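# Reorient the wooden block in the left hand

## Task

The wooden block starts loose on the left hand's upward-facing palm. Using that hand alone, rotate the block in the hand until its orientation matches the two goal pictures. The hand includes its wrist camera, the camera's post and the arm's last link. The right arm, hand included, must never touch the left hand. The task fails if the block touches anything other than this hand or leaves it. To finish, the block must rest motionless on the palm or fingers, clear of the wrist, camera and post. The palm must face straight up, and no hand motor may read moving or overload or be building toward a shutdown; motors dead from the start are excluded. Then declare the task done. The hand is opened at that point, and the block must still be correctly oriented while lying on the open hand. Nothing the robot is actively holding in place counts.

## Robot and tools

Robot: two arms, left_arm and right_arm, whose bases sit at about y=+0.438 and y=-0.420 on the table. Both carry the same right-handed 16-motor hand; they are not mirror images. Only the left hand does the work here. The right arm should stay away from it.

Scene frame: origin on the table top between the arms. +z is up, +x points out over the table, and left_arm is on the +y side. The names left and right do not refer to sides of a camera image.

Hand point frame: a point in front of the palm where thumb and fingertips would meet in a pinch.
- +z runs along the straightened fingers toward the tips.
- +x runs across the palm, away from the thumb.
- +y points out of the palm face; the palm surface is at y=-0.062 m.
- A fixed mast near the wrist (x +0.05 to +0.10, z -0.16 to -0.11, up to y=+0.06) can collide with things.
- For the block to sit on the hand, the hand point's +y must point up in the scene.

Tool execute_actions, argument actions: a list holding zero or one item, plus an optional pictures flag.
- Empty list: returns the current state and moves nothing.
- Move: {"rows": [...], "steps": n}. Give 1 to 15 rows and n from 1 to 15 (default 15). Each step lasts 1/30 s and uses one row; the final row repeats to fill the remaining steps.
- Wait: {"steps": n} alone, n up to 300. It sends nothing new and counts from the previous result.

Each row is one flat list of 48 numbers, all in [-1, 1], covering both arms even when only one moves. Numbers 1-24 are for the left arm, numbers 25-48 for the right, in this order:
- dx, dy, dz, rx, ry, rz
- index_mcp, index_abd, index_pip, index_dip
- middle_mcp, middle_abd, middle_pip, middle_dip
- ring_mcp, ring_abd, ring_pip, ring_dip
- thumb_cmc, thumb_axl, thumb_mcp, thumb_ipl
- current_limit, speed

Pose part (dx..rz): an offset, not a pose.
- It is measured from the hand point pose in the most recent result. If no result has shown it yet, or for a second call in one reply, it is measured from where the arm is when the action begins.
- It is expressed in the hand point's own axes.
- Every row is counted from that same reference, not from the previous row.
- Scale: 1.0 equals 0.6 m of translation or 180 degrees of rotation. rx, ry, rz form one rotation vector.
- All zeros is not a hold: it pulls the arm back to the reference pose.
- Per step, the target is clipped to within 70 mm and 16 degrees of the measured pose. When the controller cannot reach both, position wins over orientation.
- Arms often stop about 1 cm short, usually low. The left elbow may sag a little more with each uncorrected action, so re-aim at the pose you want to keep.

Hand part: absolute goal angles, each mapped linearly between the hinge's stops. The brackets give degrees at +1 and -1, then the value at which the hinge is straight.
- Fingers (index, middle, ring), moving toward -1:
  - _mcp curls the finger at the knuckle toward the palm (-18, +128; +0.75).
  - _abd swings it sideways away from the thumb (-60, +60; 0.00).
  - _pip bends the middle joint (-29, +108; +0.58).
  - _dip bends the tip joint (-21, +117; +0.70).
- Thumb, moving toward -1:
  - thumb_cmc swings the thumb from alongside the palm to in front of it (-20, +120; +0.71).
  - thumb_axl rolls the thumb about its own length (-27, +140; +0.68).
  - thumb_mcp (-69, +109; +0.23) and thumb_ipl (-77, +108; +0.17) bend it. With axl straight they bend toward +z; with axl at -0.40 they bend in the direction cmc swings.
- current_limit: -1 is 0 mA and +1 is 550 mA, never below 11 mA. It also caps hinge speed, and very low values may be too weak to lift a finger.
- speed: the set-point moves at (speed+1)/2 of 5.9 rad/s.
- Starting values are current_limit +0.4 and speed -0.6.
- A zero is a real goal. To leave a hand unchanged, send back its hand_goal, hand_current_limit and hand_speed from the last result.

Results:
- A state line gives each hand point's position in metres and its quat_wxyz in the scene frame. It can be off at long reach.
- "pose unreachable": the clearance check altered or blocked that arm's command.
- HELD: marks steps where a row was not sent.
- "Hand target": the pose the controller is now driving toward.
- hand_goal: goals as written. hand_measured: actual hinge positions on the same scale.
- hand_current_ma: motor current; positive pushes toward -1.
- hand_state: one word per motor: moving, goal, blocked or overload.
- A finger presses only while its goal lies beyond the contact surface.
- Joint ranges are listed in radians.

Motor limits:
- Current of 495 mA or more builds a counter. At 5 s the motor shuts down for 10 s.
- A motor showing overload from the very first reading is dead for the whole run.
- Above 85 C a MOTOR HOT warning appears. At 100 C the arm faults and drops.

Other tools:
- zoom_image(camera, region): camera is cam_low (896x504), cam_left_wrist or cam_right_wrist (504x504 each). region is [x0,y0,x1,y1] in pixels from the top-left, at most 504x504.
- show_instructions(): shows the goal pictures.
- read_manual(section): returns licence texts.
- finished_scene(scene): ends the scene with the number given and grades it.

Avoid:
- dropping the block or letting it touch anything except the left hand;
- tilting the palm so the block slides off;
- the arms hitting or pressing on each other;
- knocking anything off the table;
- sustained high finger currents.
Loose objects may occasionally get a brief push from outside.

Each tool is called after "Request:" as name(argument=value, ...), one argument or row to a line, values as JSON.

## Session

Request:
show_instructions(
)

Request:
execute_actions(
  actions=[],
)

Reference images for this scene: goal picture from the wrist camera place, goal picture looking into the palm.

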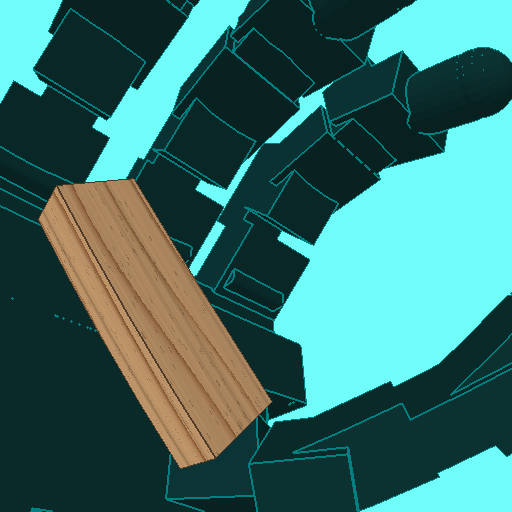

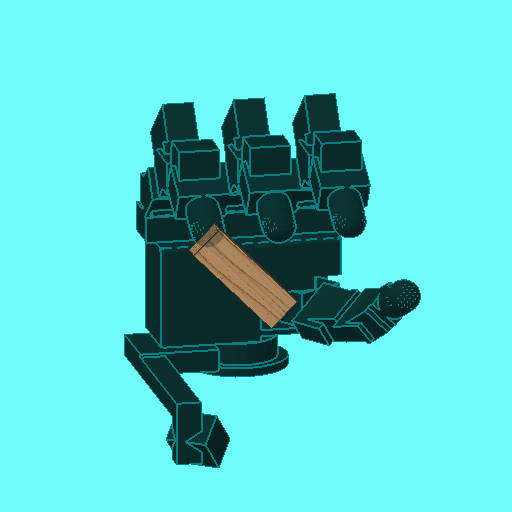

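Scene clock: 0.00 s of 4800.00 s.
left_arm: end_effector_position=(+0.3634, +0.1297, +0.3751) hand_goal=(+0.046, +0.000, -0.008, +0.280, +0.046, +0.000, -0.008, +0.280, +0.046, +0.000, -0.008, +0.280, -0.104, +0.266, +0.032, -0.018) hand_measured=(+0.062, +0.000, -0.006, +0.282, +0.064, +0.000, -0.006, +0.282, +0.062, +0.000, -0.006, +0.282, -0.090, +0.270, +0.034, -0.016) hand_current_ma=(+91, +0, +15, +14, +94, +0, +15, +12, +89, +0, +15, +12, +70, +27, +10, +11) hand_state=(goal, goal, goal, goal, goal, goal, goal, goal, goal, goal, goal, goal, goal, goal, goal, goal) hand_current_limit=0.40 hand_speed=-0.60 end_effector_quat_wxyz=(+0.616, +0.650, +0.318, +0.312) | right_arm: end_effector_position=(+0.3521, -0.7402, +0.5904) hand_goal=(+0.754, +0.000, +0.576, +0.696, +0.754, +0.000, +0.576, +0.696, +0.754, +0.000, +0.576, +0.696, +0.714, +0.678, +0.226, +0.168) hand_measured=(+0.754, +0.000, +0.576, +0.696, +0.754, +0.000, +0.576, +0.696, +0.754, +0.000, +0.576, +0.696, +0.714, +0.678, +0.226, +0.168) hand_current_ma=(+0, +0, +0, +0, +0, +0, +0, +0, +0, +0, +0, +0, +0, +0, +0, +0) hand_state=(goal, goal, goal, goal, goal, goal, goal, goal, goal, goal, goal, goal, goal, goal, goal, goal) hand_current_limit=0.40 hand_speed=-0.60 end_effector_quat_wxyz=(+0.640, +0.619, +0.319, +0.325)
Joint positions: left_arm=[-0.43   1.141  0.588  0.506  0.053  0.016] | right_arm=[-0.7    1.029  1.05   0.009 -0.011 -0.006]
Joint velocities: left_arm=[ 0.005  0.024  0.007  0.012 -0.066  0.022] | right_arm=[ 0.005 -0.015 -0.002  0.012 -0.125 -0.022]
Motor temperatures (°C, as the motors report them): left_arm=[27 31 39 28 28 25] | right_arm=[28 26 45 30 25 27]
Hand target (left_arm): +0.366, +0.128, +0.394; +0.628, +0.639, +0.311, +0.318
Hand target (right_arm): +0.348, -0.737, +0.614; +0.653, +0.605, +0.312, +0.332

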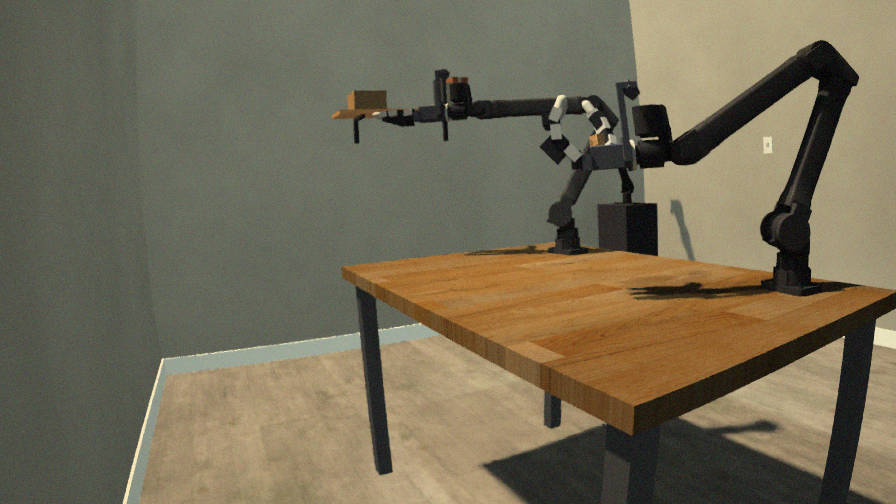

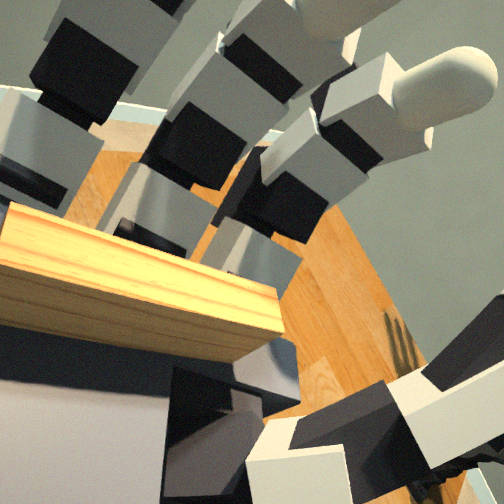

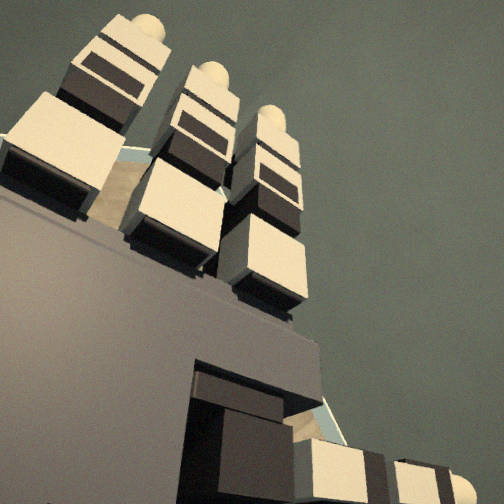

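Request:
zoom_image(
  camera="cam_low",
  region=[510, 70, 660, 180],
)

Region (510, 70, 660, 180) of cam_low's 896x504 image, scaled by 3.360, with more detail than that image has; it fills the top 370 rows of this view, and the rest is white.

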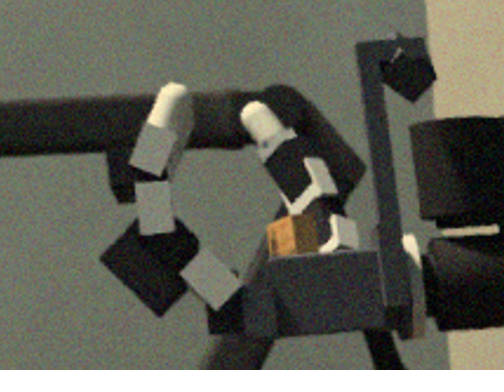

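Request:
execute_actions(
  actions=[
    {"rows": [[0,0.033,0,-0.02,0,0, 0.3,0,0.2,0.4, -0.189,0,-0.362,-0.274, 0.3,0,0.2,0.4, 0.5,0.266,0.032,-0.018, 0.4,-0.6, 0,0.029,0,-0.014,0,0, 0.754,0,0.576,0.696,0.754,0,0.576,0.696,0.754,0,0.576,0.696,0.714,0.678,0.226,0.168,0.4,-0.6],[0,0.033,0,-0.027,0,0, 0.3,0,0.2,0.4, -0.189,0,-0.362,-0.274, 0.3,0,0.2,0.4, 0.5,0.266,0.032,-0.018, 0.4,-0.6, 0,0.029,0,-0.014,0,0, 0.754,0,0.576,0.696,0.754,0,0.576,0.696,0.754,0,0.576,0.696,0.714,0.678,0.226,0.168,0.4,-0.6],[0,0.033,0,-0.034,0,0, 0.3,0,0.2,0.4, -0.189,0,-0.362,-0.274, 0.3,0,0.2,0.4, 0.5,0.266,0.032,-0.018, 0.4,-0.6, 0,0.029,0,-0.014,0,0, 0.754,0,0.576,0.696,0.754,0,0.576,0.696,0.754,0,0.576,0.696,0.714,0.678,0.226,0.168,0.4,-0.6],[0,0.033,0,-0.041,0,0, 0.3,0,0.2,0.4, -0.189,0,-0.362,-0.274, 0.3,0,0.2,0.4, 0.5,0.266,0.032,-0.018, 0.4,-0.6, 0,0.029,0,-0.014,0,0, 0.754,0,0.576,0.696,0.754,0,0.576,0.696,0.754,0,0.576,0.696,0.714,0.678,0.226,0.168,0.4,-0.6],[0,0.033,0,-0.048,0,0, 0.3,0,0.2,0.4, -0.189,0,-0.362,-0.274, 0.3,0,0.2,0.4, 0.5,0.266,0.032,-0.018, 0.4,-0.6, 0,0.029,0,-0.014,0,0, 0.754,0,0.576,0.696,0.754,0,0.576,0.696,0.754,0,0.576,0.696,0.714,0.678,0.226,0.168,0.4,-0.6],[0,0.033,0,-0.055,0,0, 0.3,0,0.2,0.4, -0.189,0,-0.362,-0.274, 0.3,0,0.2,0.4, 0.5,0.266,0.032,-0.018, 0.4,-0.6, 0,0.029,0,-0.014,0,0, 0.754,0,0.576,0.696,0.754,0,0.576,0.696,0.754,0,0.576,0.696,0.714,0.678,0.226,0.168,0.4,-0.6],[0,0.033,0,-0.062,0,0, 0.3,0,0.2,0.4, -0.189,0,-0.362,-0.274, 0.3,0,0.2,0.4, 0.5,0.266,0.032,-0.018, 0.4,-0.6, 0,0.029,0,-0.014,0,0, 0.754,0,0.576,0.696,0.754,0,0.576,0.696,0.754,0,0.576,0.696,0.714,0.678,0.226,0.168,0.4,-0.6],[0,0.033,0,-0.07,0,0, 0.3,0,0.2,0.4, -0.189,0,-0.362,-0.274, 0.3,0,0.2,0.4, 0.5,0.266,0.032,-0.018, 0.4,-0.6, 0,0.029,0,-0.014,0,0, 0.754,0,0.576,0.696,0.754,0,0.576,0.696,0.754,0,0.576,0.696,0.714,0.678,0.226,0.168,0.4,-0.6]], "steps": 15},
  ],
  pictures=false,
)

Request:
execute_actions(
  actions=[
    {"steps": 20},
  ],
)

Request:
zoom_image(
  camera="cam_low",
  region=[510, 70, 660, 180],
)

Scene clock: 60.50 s of 4800.00 s.
left_arm: end_effector_position=(+0.3679, +0.1269, +0.3832) hand_goal=(+0.300, +0.000, +0.200, +0.400, -0.188, +0.000, -0.362, -0.274, +0.300, +0.000, +0.200, +0.400, +0.500, +0.266, +0.032, -0.018) hand_measured=(+0.308, +0.000, +0.200, +0.398, -0.184, +0.000, -0.360, -0.086, +0.306, +0.000, +0.200, +0.398, +0.300, +0.270, +0.032, -0.016) hand_current_ma=(+43, +0, -5, -15, +25, +0, -2, +46, +42, +0, -5, -14, +1, +26, +8, +10) hand_state=(goal, goal, goal, goal, goal, goal, moving, moving, goal, goal, goal, goal, moving, goal, goal, goal) hand_current_limit=0.40 hand_speed=-0.60 end_effector_quat_wxyz=(+0.670, +0.593, +0.287, +0.342) | right_arm: end_effector_position=(+0.3521, -0.7402, +0.5904) hand_goal=(+0.754, +0.000, +0.576, +0.696, +0.754, +0.000, +0.576, +0.696, +0.754, +0.000, +0.576, +0.696, +0.714, +0.678, +0.226, +0.168) hand_measured=(+0.762, +0.000, +0.576, +0.696, +0.764, +0.000, +0.576, +0.696, +0.764, +0.000, +0.576, +0.696, +0.724, +0.678, +0.226, +0.168) hand_current_ma=(+52, +0, +5, +0, +54, +0, +5, +0, +53, +0, +5, +0, +51, -4, -1, -2) hand_state=(goal, goal, goal, goal, goal, goal, goal, goal, goal, goal, goal, goal, goal, goal, goal, goal) hand_current_limit=0.40 hand_speed=-0.60 end_effector_quat_wxyz=(+0.640, +0.619, +0.319, +0.325)
Joint positions: left_arm=[-0.43   1.288  0.587  0.833  0.053  0.015] | right_arm=[-0.7    1.029  1.05   0.009 -0.011 -0.006]
Joint velocities: left_arm=[-0.005  0.034 -0.022  0.012  0.037 -0.037] | right_arm=[-0.005 -0.015  0.002 -0.007 -0.051 -0.007]
Motor temperatures (°C, as the motors report them): left_arm=[27 32 50 29 28 25] | right_arm=[28 27 59 30 25 27]
Hand target (left_arm): +0.364, +0.129, +0.395; +0.683, +0.578, +0.283, +0.345
Hand target (right_arm): +0.351, -0.739, +0.607; +0.653, +0.605, +0.312, +0.332
Off the commanded pose (left_arm): 0.013 m, 2 deg.
Off the commanded pose (right_arm): 0.017 m, 3 deg.
Steps of this call (steps 1 to 1800: nothing new was sent; steps 1801 to 1815: all 15 steps of this action). Readings (end_effector_position | what the end effector reports):
1801: left_arm (+0.3632, +0.1299, +0.3761) | right_arm (+0.3521, -0.7402, +0.5904) | left_arm hand_goal=(+0.300, +0.000, +0.200, +0.400, -0.188, +0.000, -0.362, -0.274, +0.300, +0.000, +0.200, +0.400, +0.500, +0.266, +0.032, -0.018) hand_measured=(+0.062, +0.000, -0.006, +0.282, +0.064, +0.000, -0.006, +0.282, +0.062, +0.000, -0.006, +0.282, -0.090, +0.270, +0.034, -0.016) hand_current_ma=(+91, +0, +15, +14, +94, +0, +15, +12, +89, +0, +15, +12, +70, +27, +10, +11) hand_state=(moving, goal, moving, moving, moving, goal, moving, moving, moving, goal, moving, moving, moving, goal, goal, goal) hand_current_limit=0.40 hand_speed=-0.60 | right_arm hand_goal=(+0.754, +0.000, +0.576, +0.696, +0.754, +0.000, +0.576, +0.696, +0.754, +0.000, +0.576, +0.696, +0.714, +0.678, +0.226, +0.168) hand_measured=(+0.762, +0.000, +0.576, +0.696, +0.764, +0.000, +0.576, +0.696, +0.764, +0.000, +0.576, +0.696, +0.724, +0.678, +0.226, +0.168) hand_current_ma=(+52, +0, +5, +0, +54, +0, +5, +0, +53, +0, +5, +0, +51, -4, -1, -2) hand_state=(goal, goal, goal, goal, goal, goal, goal, goal, goal, goal, goal, goal, goal, goal, goal, goal) hand_current_limit=0.40 hand_speed=-0.60
1802: left_arm (+0.3627, +0.1302, +0.3787) | right_arm (+0.3521, -0.7402, +0.5904) | left_arm hand_goal=(+0.300, +0.000, +0.200, +0.400, -0.188, +0.000, -0.362, -0.274, +0.300, +0.000, +0.200, +0.400, +0.500, +0.266, +0.032, -0.018) hand_measured=(+0.062, +0.000, -0.006, +0.282, +0.064, +0.000, -0.006, +0.282, +0.062, +0.000, -0.006, +0.282, -0.090, +0.270, +0.034, -0.016) hand_current_ma=(+12, +0, -59, -55, +162, +0, +75, +75, +9, +0, -61, -61, -6, +27, +10, +10) hand_state=(moving, goal, moving, moving, moving, goal, moving, moving, moving, goal, moving, moving, moving, goal, goal, goal) hand_current_limit=0.40 hand_speed=-0.60 | right_arm hand_goal=(+0.754, +0.000, +0.576, +0.696, +0.754, +0.000, +0.576, +0.696, +0.754, +0.000, +0.576, +0.696, +0.714, +0.678, +0.226, +0.168) hand_measured=(+0.762, +0.000, +0.576, +0.696, +0.764, +0.000, +0.576, +0.696, +0.764, +0.000, +0.576, +0.696, +0.724, +0.678, +0.226, +0.168) hand_current_ma=(+52, +0, +5, +0, +54, +0, +5, +0, +53, +0, +5, +0, +51, -4, -1, -2) hand_state=(goal, goal, goal, goal, goal, goal, goal, goal, goal, goal, goal, goal, goal, goal, goal, goal) hand_current_limit=0.40 hand_speed=-0.60
1804: left_arm (+0.3615, +0.1310, +0.3869) | right_arm (+0.3521, -0.7402, +0.5904) | left_arm hand_goal=(+0.300, +0.000, +0.200, +0.400, -0.188, +0.000, -0.362, -0.274, +0.300, +0.000, +0.200, +0.400, +0.500, +0.266, +0.032, -0.018) hand_measured=(+0.096, +0.000, +0.038, +0.322, +0.030, +0.000, -0.050, +0.236, +0.096, +0.000, +0.038, +0.324, -0.054, +0.270, +0.032, -0.016) hand_current_ma=(-22, +0, -43, -68, +122, +0, +57, +44, -21, +0, -38, -45, -30, +27, +8, +10) hand_state=(moving, goal, moving, moving, moving, goal, moving, moving, moving, goal, moving, moving, moving, goal, goal, goal) hand_current_limit=0.40 hand_speed=-0.60 | right_arm hand_goal=(+0.754, +0.000, +0.576, +0.696, +0.754, +0.000, +0.576, +0.696, +0.754, +0.000, +0.576, +0.696, +0.714, +0.678, +0.226, +0.168) hand_measured=(+0.762, +0.000, +0.576, +0.696, +0.764, +0.000, +0.576, +0.696, +0.764, +0.000, +0.576, +0.696, +0.724, +0.678, +0.226, +0.168) hand_current_ma=(+52, +0, +5, +0, +54, +0, +5, +0, +53, +0, +5, +0, +51, -4, -1, -2) hand_state=(goal, goal, goal, goal, goal, goal, goal, goal, goal, goal, goal, goal, goal, goal, goal, goal) hand_current_limit=0.40 hand_speed=-0.60
1808: left_arm (+0.3605, +0.1317, +0.3981) | right_arm (+0.3521, -0.7402, +0.5904) | left_arm hand_goal=(+0.300, +0.000, +0.200, +0.400, -0.188, +0.000, -0.362, -0.274, +0.300, +0.000, +0.200, +0.400, +0.500, +0.266, +0.032, -0.018) hand_measured=(+0.214, +0.000, +0.154, +0.396, -0.076, +0.000, -0.180, +0.122, +0.216, +0.000, +0.152, +0.396, +0.072, +0.270, +0.032, -0.016) hand_current_ma=(-20, +0, -36, -14, +83, +0, +48, +45, -20, +0, -42, -12, -20, +26, +8, +10) hand_state=(moving, goal, moving, moving, moving, goal, moving, moving, moving, goal, moving, moving, moving, goal, goal, goal) hand_current_limit=0.40 hand_speed=-0.60 | right_arm hand_goal=(+0.754, +0.000, +0.576, +0.696, +0.754, +0.000, +0.576, +0.696, +0.754, +0.000, +0.576, +0.696, +0.714, +0.678, +0.226, +0.168) hand_measured=(+0.762, +0.000, +0.576, +0.696, +0.764, +0.000, +0.576, +0.696, +0.764, +0.000, +0.576, +0.696, +0.724, +0.678, +0.226, +0.168) hand_current_ma=(+52, +0, +5, +0, +54, +0, +5, +0, +53, +0, +5, +0, +51, -4, -1, -2) hand_state=(goal, goal, goal, goal, goal, goal, goal, goal, goal, goal, goal, goal, goal, goal, goal, goal) hand_current_limit=0.40 hand_speed=-0.60
1815: the state above

Scene clock: 61.17 s of 4800.00 s.
left_arm: end_effector_position=(+0.3672, +0.1274, +0.3850) hand_goal=(+0.300, +0.000, +0.200, +0.400, -0.188, +0.000, -0.362, -0.274, +0.300, +0.000, +0.200, +0.400, +0.500, +0.266, +0.032, -0.018) hand_measured=(+0.308, +0.000, +0.200, +0.398, -0.184, +0.000, -0.362, -0.272, +0.308, +0.000, +0.200, +0.398, +0.508, +0.270, +0.034, -0.016) hand_current_ma=(+42, +0, -5, -15, +23, +0, +1, +11, +41, +0, -5, -14, +44, +26, +9, +10) hand_state=(goal, goal, goal, goal, goal, goal, goal, goal, goal, goal, goal, goal, goal, goal, goal, goal) hand_current_limit=0.40 hand_speed=-0.60 end_effector_quat_wxyz=(+0.673, +0.590, +0.285, +0.343) | right_arm: end_effector_position=(+0.3521, -0.7402, +0.5904) hand_goal=(+0.754, +0.000, +0.576, +0.696, +0.754, +0.000, +0.576, +0.696, +0.754, +0.000, +0.576, +0.696, +0.714, +0.678, +0.226, +0.168) hand_measured=(+0.762, +0.000, +0.576, +0.696, +0.764, +0.000, +0.576, +0.696, +0.764, +0.000, +0.576, +0.696, +0.724, +0.678, +0.226, +0.168) hand_current_ma=(+52, +0, +5, +0, +54, +0, +5, +0, +53, +0, +5, +0, +51, -4, -1, -2) hand_state=(goal, goal, goal, goal, goal, goal, goal, goal, goal, goal, goal, goal, goal, goal, goal, goal) hand_current_limit=0.40 hand_speed=-0.60 end_effector_quat_wxyz=(+0.640, +0.619, +0.319, +0.325)
Joint positions: left_arm=[-0.43   1.288  0.587  0.842  0.053  0.014] | right_arm=[-0.7    1.029  1.05   0.009 -0.011 -0.006]
Joint velocities: left_arm=[ 0.015  0.015  0.007 -0.007 -0.051  0.022] | right_arm=[-0.005 -0.005 -0.007 -0.002  0.022 -0.022]
Motor temperatures (°C, as the motors report them): left_arm=[27 32 50 29 28 25] | right_arm=[28 27 59 30 25 27]
Hand target (left_arm): +0.364, +0.129, +0.395; +0.683, +0.578, +0.283, +0.345
Hand target (right_arm): +0.351, -0.739, +0.607; +0.653, +0.605, +0.312, +0.332
Off the commanded pose (left_arm): 0.011 m, 2 deg.
Off the commanded pose (right_arm): 0.017 m, 3 deg.
Steps of this call (steps 1 to 20: nothing new was sent). Readings (end_effector_position | what the end effector reports):
1: left_arm (+0.3679, +0.1268, +0.3832) | right_arm (+0.3521, -0.7402, +0.5904) | left_arm hand_goal=(+0.300, +0.000, +0.200, +0.400, -0.188, +0.000, -0.362, -0.274, +0.300, +0.000, +0.200, +0.400, +0.500, +0.266, +0.032, -0.018) hand_measured=(+0.308, +0.000, +0.200, +0.398, -0.184, +0.000, -0.362, -0.116, +0.308, +0.000, +0.200, +0.398, +0.332, +0.270, +0.032, -0.016) hand_current_ma=(+43, +0, -5, -15, +24, +0, +0, +46, +42, +0, -5, -14, +2, +26, +8, +10) hand_state=(goal, goal, goal, goal, goal, goal, moving, moving, goal, goal, goal, goal, moving, goal, goal, goal) hand_current_limit=0.40 hand_speed=-0.60 | right_arm hand_goal=(+0.754, +0.000, +0.576, +0.696, +0.754, +0.000, +0.576, +0.696, +0.754, +0.000, +0.576, +0.696, +0.714, +0.678, +0.226, +0.168) hand_measured=(+0.762, +0.000, +0.576, +0.696, +0.764, +0.000, +0.576, +0.696, +0.764, +0.000, +0.576, +0.696, +0.724, +0.678, +0.226, +0.168) hand_current_ma=(+52, +0, +5, +0, +54, +0, +5, +0, +53, +0, +5, +0, +51, -4, -1, -2) hand_state=(goal, goal, goal, goal, goal, goal, goal, goal, goal, goal, goal, goal, goal, goal, goal, goal) hand_current_limit=0.40 hand_speed=-0.60
2: left_arm (+0.3677, +0.1270, +0.3837) | right_arm (+0.3521, -0.7402, +0.5904) | left_arm hand_goal=(+0.300, +0.000, +0.200, +0.400, -0.188, +0.000, -0.362, -0.274, +0.300, +0.000, +0.200, +0.400, +0.500, +0.266, +0.032, -0.018) hand_measured=(+0.308, +0.000, +0.200, +0.398, -0.184, +0.000, -0.362, -0.144, +0.308, +0.000, +0.200, +0.398, +0.364, +0.270, +0.032, -0.016) hand_current_ma=(+42, +0, -5, -15, +24, +0, +1, +46, +41, +0, -5, -14, +2, +26, +8, +10) hand_state=(goal, goal, goal, goal, goal, goal, goal, moving, goal, goal, goal, goal, moving, goal, goal, goal) hand_current_limit=0.40 hand_speed=-0.60 | right_arm hand_goal=(+0.754, +0.000, +0.576, +0.696, +0.754, +0.000, +0.576, +0.696, +0.754, +0.000, +0.576, +0.696, +0.714, +0.678, +0.226, +0.168) hand_measured=(+0.762, +0.000, +0.576, +0.696, +0.764, +0.000, +0.576, +0.696, +0.764, +0.000, +0.576, +0.696, +0.724, +0.678, +0.226, +0.168) hand_current_ma=(+52, +0, +5, +0, +54, +0, +5, +0, +53, +0, +5, +0, +51, -4, -1, -2) hand_state=(goal, goal, goal, goal, goal, goal, goal, goal, goal, goal, goal, goal, goal, goal, goal, goal) hand_current_limit=0.40 hand_speed=-0.60
4: left_arm (+0.3673, +0.1274, +0.3848) | right_arm (+0.3521, -0.7402, +0.5904) | left_arm hand_goal=(+0.300, +0.000, +0.200, +0.400, -0.188, +0.000, -0.362, -0.274, +0.300, +0.000, +0.200, +0.400, +0.500, +0.266, +0.032, -0.018) hand_measured=(+0.308, +0.000, +0.200, +0.398, -0.184, +0.000, -0.362, -0.204, +0.308, +0.000, +0.200, +0.398, +0.428, +0.270, +0.032, -0.016) hand_current_ma=(+42, +0, -5, -15, +24, +0, +1, +47, +41, +0, -5, -14, -1, +26, +8, +10) hand_state=(goal, goal, goal, goal, goal, goal, goal, moving, goal, goal, goal, goal, moving, goal, goal, goal) hand_current_limit=0.40 hand_speed=-0.60 | right_arm hand_goal=(+0.754, +0.000, +0.576, +0.696, +0.754, +0.000, +0.576, +0.696, +0.754, +0.000, +0.576, +0.696, +0.714, +0.678, +0.226, +0.168) hand_measured=(+0.762, +0.000, +0.576, +0.696, +0.764, +0.000, +0.576, +0.696, +0.764, +0.000, +0.576, +0.696, +0.724, +0.678, +0.226, +0.168) hand_current_ma=(+52, +0, +5, +0, +54, +0, +5, +0, +53, +0, +5, +0, +51, -4, -1, -2) hand_state=(goal, goal, goal, goal, goal, goal, goal, goal, goal, goal, goal, goal, goal, goal, goal, goal) hand_current_limit=0.40 hand_speed=-0.60
8: left_arm (+0.3672, +0.1274, +0.3850) | right_arm (+0.3521, -0.7402, +0.5904) | left_arm hand_goal=(+0.300, +0.000, +0.200, +0.400, -0.188, +0.000, -0.362, -0.274, +0.300, +0.000, +0.200, +0.400, +0.500, +0.266, +0.032, -0.018) hand_measured=(+0.308, +0.000, +0.200, +0.398, -0.184, +0.000, -0.362, -0.270, +0.308, +0.000, +0.200, +0.398, +0.508, +0.270, +0.034, -0.016) hand_current_ma=(+42, +0, -5, -15, +23, +0, +1, +9, +41, +0, -5, -14, +48, +26, +9, +10) hand_state=(goal, goal, goal, goal, goal, goal, goal, moving, goal, goal, goal, goal, moving, goal, goal, goal) hand_current_limit=0.40 hand_speed=-0.60 | right_arm hand_goal=(+0.754, +0.000, +0.576, +0.696, +0.754, +0.000, +0.576, +0.696, +0.754, +0.000, +0.576, +0.696, +0.714, +0.678, +0.226, +0.168) hand_measured=(+0.762, +0.000, +0.576, +0.696, +0.764, +0.000, +0.576, +0.696, +0.764, +0.000, +0.576, +0.696, +0.724, +0.678, +0.226, +0.168) hand_current_ma=(+52, +0, +5, +0, +54, +0, +5, +0, +53, +0, +5, +0, +51, -4, -1, -2) hand_state=(goal, goal, goal, goal, goal, goal, goal, goal, goal, goal, goal, goal, goal, goal, goal, goal) hand_current_limit=0.40 hand_speed=-0.60
20: the state above

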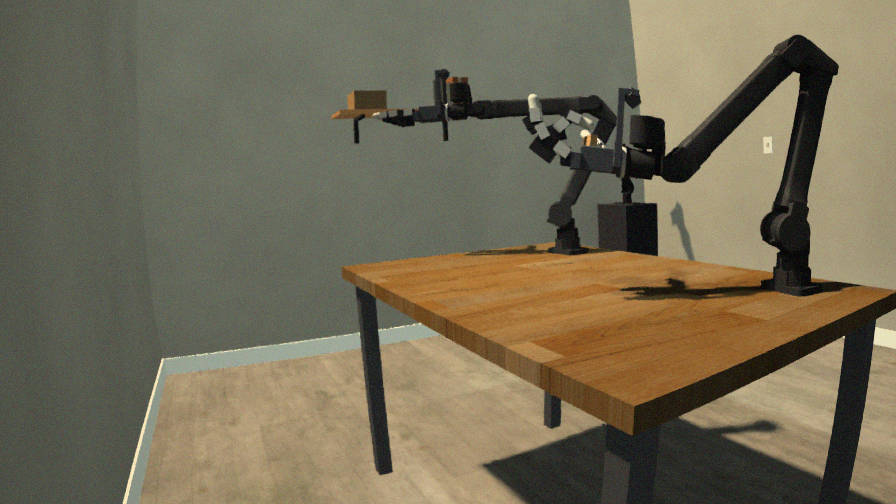

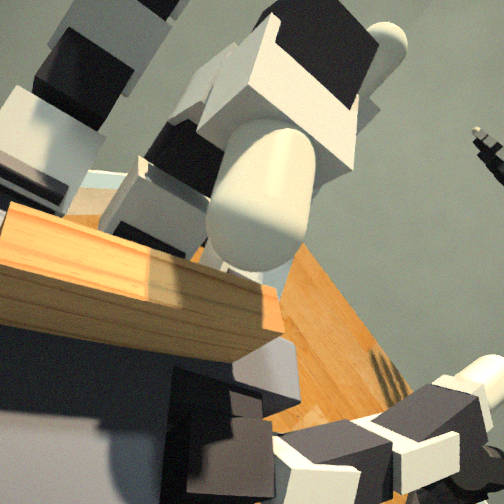

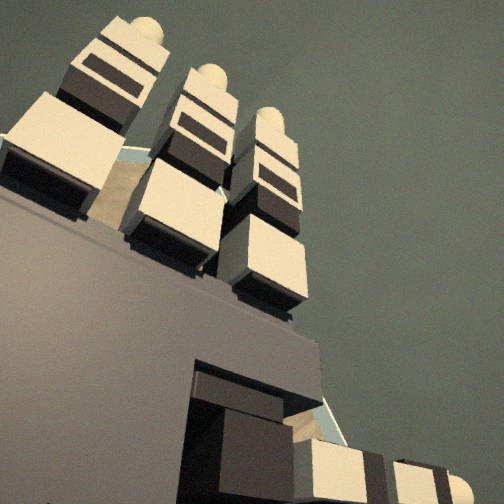

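Region (510, 70, 660, 180) of cam_low's 896x504 image, scaled by 3.360, with more detail than that image has; it fills the top 370 rows of this view, and the rest is white.

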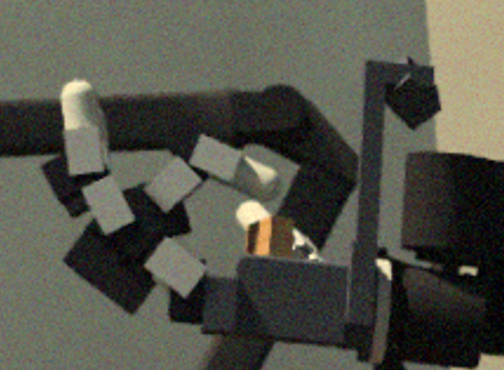

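Request:
execute_actions(
  actions=[
    {"rows": [[0,0.018,0,-0.011,0,0, 0.3,0,0.2,0.4, -0.307,0,-0.429,-0.083, 0.3,0,0.2,0.4, 0.5,0.266,0.032,-0.018, 0.4,-0.6, 0,0.029,0,-0.014,0,0, 0.754,0,0.576,0.696,0.754,0,0.576,0.696,0.754,0,0.576,0.696,0.714,0.678,0.226,0.168,0.4,-0.6]], "steps": 15},
  ],
)

Request:
zoom_image(
  camera="cam_low",
  region=[530, 90, 640, 170],
)

Scene clock: 88.87 s of 4800.00 s.
left_arm: end_effector_position=(+0.3669, +0.1276, +0.3857) hand_goal=(+0.300, +0.000, +0.200, +0.400, -0.306, +0.000, -0.428, -0.082, +0.300, +0.000, +0.200, +0.400, +0.500, +0.266, +0.032, -0.018) hand_measured=(+0.308, +0.000, +0.200, +0.398, -0.304, +0.000, -0.428, -0.086, +0.308, +0.000, +0.200, +0.398, +0.508, +0.270, +0.034, -0.016) hand_current_ma=(+42, +0, -5, -15, +10, +0, +0, -20, +41, +0, -5, -14, +44, +26, +9, +10) hand_state=(goal, goal, goal, goal, goal, goal, goal, goal, goal, goal, goal, goal, goal, goal, goal, goal) hand_current_limit=0.40 hand_speed=-0.60 end_effector_quat_wxyz=(+0.673, +0.589, +0.285, +0.344) | right_arm: end_effector_position=(+0.3521, -0.7402, +0.5904) hand_goal=(+0.754, +0.000, +0.576, +0.696, +0.754, +0.000, +0.576, +0.696, +0.754, +0.000, +0.576, +0.696, +0.714, +0.678, +0.226, +0.168) hand_measured=(+0.762, +0.000, +0.576, +0.696, +0.764, +0.000, +0.576, +0.696, +0.764, +0.000, +0.576, +0.696, +0.724, +0.678, +0.226, +0.168) hand_current_ma=(+52, +0, +5, +0, +54, +0, +5, +0, +53, +0, +5, +0, +51, -4, -1, -2) hand_state=(goal, goal, goal, goal, goal, goal, goal, goal, goal, goal, goal, goal, goal, goal, goal, goal) hand_current_limit=0.40 hand_speed=-0.60 end_effector_quat_wxyz=(+0.640, +0.619, +0.319, +0.325)
Joint positions: left_arm=[-0.43   1.288  0.587  0.845  0.053  0.014] | right_arm=[-0.7    1.029  1.05   0.009 -0.011 -0.006]
Joint velocities: left_arm=[ 0.015 -0.005 -0.007 -0.007  0.022 -0.081] | right_arm=[-0.015 -0.015 -0.007 -0.002  0.037 -0.022]
Motor temperatures (°C, as the motors report them): left_arm=[27 32 47 29 28 25] | right_arm=[28 26 59 31 25 27]
Hand target (left_arm): +0.366, +0.128, +0.396; +0.683, +0.579, +0.280, +0.348
Hand target (right_arm): +0.351, -0.739, +0.607; +0.653, +0.605, +0.312, +0.332
Off the commanded pose (left_arm): 0.010 m, 2 deg.
Off the commanded pose (right_arm): 0.017 m, 3 deg.
Steps of this call (steps 1 to 816: nothing new was sent; steps 817 to 831: all 15 steps of this action). Readings (end_effector_position | what the end effector reports):
817: left_arm (+0.3672, +0.1274, +0.3851) | right_arm (+0.3521, -0.7402, +0.5904) | left_arm hand_goal=(+0.300, +0.000, +0.200, +0.400, -0.306, +0.000, -0.428, -0.082, +0.300, +0.000, +0.200, +0.400, +0.500, +0.266, +0.032, -0.018) hand_measured=(+0.308, +0.000, +0.200, +0.398, -0.184, +0.000, -0.362, -0.272, +0.308, +0.000, +0.200, +0.398, +0.508, +0.270, +0.034, -0.016) hand_current_ma=(+42, +0, -5, -15, +23, +0, +1, +11, +41, +0, -5, -14, +44, +26, +9, +10) hand_state=(goal, goal, goal, goal, moving, goal, moving, moving, goal, goal, goal, goal, goal, goal, goal, goal) hand_current_limit=0.40 hand_speed=-0.60 | right_arm hand_goal=(+0.754, +0.000, +0.576, +0.696, +0.754, +0.000, +0.576, +0.696, +0.754, +0.000, +0.576, +0.696, +0.714, +0.678, +0.226, +0.168) hand_measured=(+0.762, +0.000, +0.576, +0.696, +0.764, +0.000, +0.576, +0.696, +0.764, +0.000, +0.576, +0.696, +0.724, +0.678, +0.226, +0.168) hand_current_ma=(+52, +0, +5, +0, +54, +0, +5, +0, +53, +0, +5, +0, +51, -4, -1, -2) hand_state=(goal, goal, goal, goal, goal, goal, goal, goal, goal, goal, goal, goal, goal, goal, goal, goal) hand_current_limit=0.40 hand_speed=-0.60
818: left_arm (+0.3671, +0.1275, +0.3853) | right_arm (+0.3521, -0.7402, +0.5904) | left_arm hand_goal=(+0.300, +0.000, +0.200, +0.400, -0.306, +0.000, -0.428, -0.082, +0.300, +0.000, +0.200, +0.400, +0.500, +0.266, +0.032, -0.018) hand_measured=(+0.308, +0.000, +0.200, +0.398, -0.184, +0.000, -0.362, -0.272, +0.308, +0.000, +0.200, +0.398, +0.508, +0.270, +0.034, -0.016) hand_current_ma=(+42, +0, -5, -15, +88, +0, +59, -62, +41, +0, -5, -14, +44, +26, +9, +10) hand_state=(goal, goal, goal, goal, moving, goal, moving, moving, goal, goal, goal, goal, goal, goal, goal, goal) hand_current_limit=0.40 hand_speed=-0.60 | right_arm hand_goal=(+0.754, +0.000, +0.576, +0.696, +0.754, +0.000, +0.576, +0.696, +0.754, +0.000, +0.576, +0.696, +0.714, +0.678, +0.226, +0.168) hand_measured=(+0.762, +0.000, +0.576, +0.696, +0.764, +0.000, +0.576, +0.696, +0.764, +0.000, +0.576, +0.696, +0.724, +0.678, +0.226, +0.168) hand_current_ma=(+52, +0, +5, +0, +54, +0, +5, +0, +53, +0, +5, +0, +51, -4, -1, -2) hand_state=(goal, goal, goal, goal, goal, goal, goal, goal, goal, goal, goal, goal, goal, goal, goal, goal) hand_current_limit=0.40 hand_speed=-0.60
820: left_arm (+0.3670, +0.1276, +0.3855) | right_arm (+0.3521, -0.7402, +0.5904) | left_arm hand_goal=(+0.300, +0.000, +0.200, +0.400, -0.306, +0.000, -0.428, -0.082, +0.300, +0.000, +0.200, +0.400, +0.500, +0.266, +0.032, -0.018) hand_measured=(+0.308, +0.000, +0.200, +0.398, -0.224, +0.000, -0.406, -0.230, +0.308, +0.000, +0.200, +0.398, +0.508, +0.270, +0.034, -0.016) hand_current_ma=(+42, +0, -5, -15, +63, +0, -11, -48, +41, +0, -5, -14, +44, +26, +9, +10) hand_state=(goal, goal, goal, goal, moving, goal, moving, moving, goal, goal, goal, goal, goal, goal, goal, goal) hand_current_limit=0.40 hand_speed=-0.60 | right_arm hand_goal=(+0.754, +0.000, +0.576, +0.696, +0.754, +0.000, +0.576, +0.696, +0.754, +0.000, +0.576, +0.696, +0.714, +0.678, +0.226, +0.168) hand_measured=(+0.762, +0.000, +0.576, +0.696, +0.764, +0.000, +0.576, +0.696, +0.764, +0.000, +0.576, +0.696, +0.724, +0.678, +0.226, +0.168) hand_current_ma=(+52, +0, +5, +0, +54, +0, +5, +0, +53, +0, +5, +0, +51, -4, -1, -2) hand_state=(goal, goal, goal, goal, goal, goal, goal, goal, goal, goal, goal, goal, goal, goal, goal, goal) hand_current_limit=0.40 hand_speed=-0.60
824: left_arm (+0.3669, +0.1276, +0.3857) | right_arm (+0.3521, -0.7402, +0.5904) | left_arm hand_goal=(+0.300, +0.000, +0.200, +0.400, -0.306, +0.000, -0.428, -0.082, +0.300, +0.000, +0.200, +0.400, +0.500, +0.266, +0.032, -0.018) hand_measured=(+0.308, +0.000, +0.200, +0.398, -0.302, +0.000, -0.428, -0.116, +0.308, +0.000, +0.200, +0.398, +0.508, +0.270, +0.034, -0.016) hand_current_ma=(+42, +0, -5, -15, +5, +0, -1, -23, +41, +0, -5, -14, +44, +26, +9, +10) hand_state=(goal, goal, goal, goal, moving, goal, goal, moving, goal, goal, goal, goal, goal, goal, goal, goal) hand_current_limit=0.40 hand_speed=-0.60 | right_arm hand_goal=(+0.754, +0.000, +0.576, +0.696, +0.754, +0.000, +0.576, +0.696, +0.754, +0.000, +0.576, +0.696, +0.714, +0.678, +0.226, +0.168) hand_measured=(+0.762, +0.000, +0.576, +0.696, +0.764, +0.000, +0.576, +0.696, +0.764, +0.000, +0.576, +0.696, +0.724, +0.678, +0.226, +0.168) hand_current_ma=(+52, +0, +5, +0, +54, +0, +5, +0, +53, +0, +5, +0, +51, -4, -1, -2) hand_state=(goal, goal, goal, goal, goal, goal, goal, goal, goal, goal, goal, goal, goal, goal, goal, goal) hand_current_limit=0.40 hand_speed=-0.60
831: the state above

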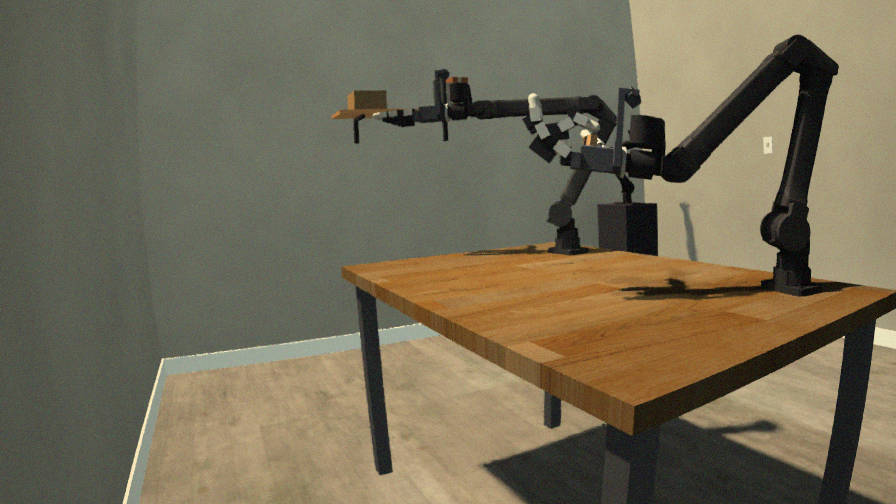

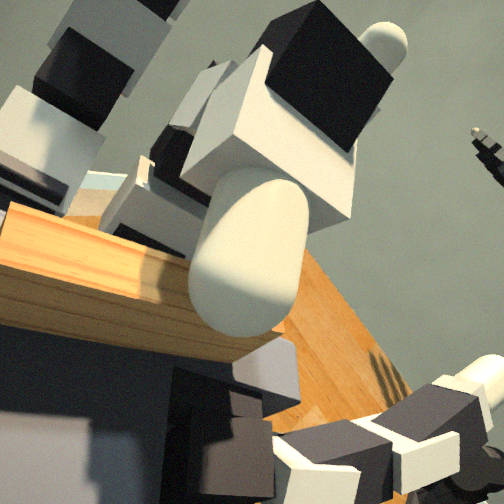

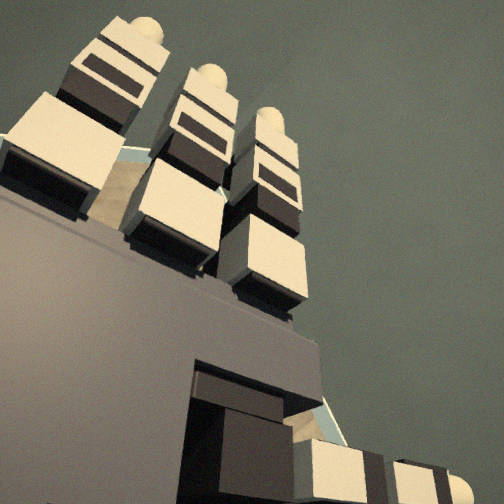

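Region (530, 90, 640, 170) of cam_low's 896x504 image, scaled by 4.582, with more detail than that image has; it fills the top 367 rows of this view, and the rest is white.

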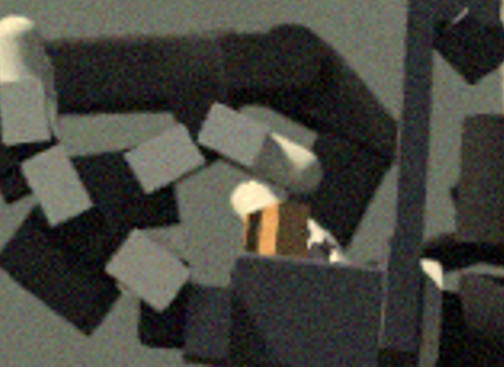

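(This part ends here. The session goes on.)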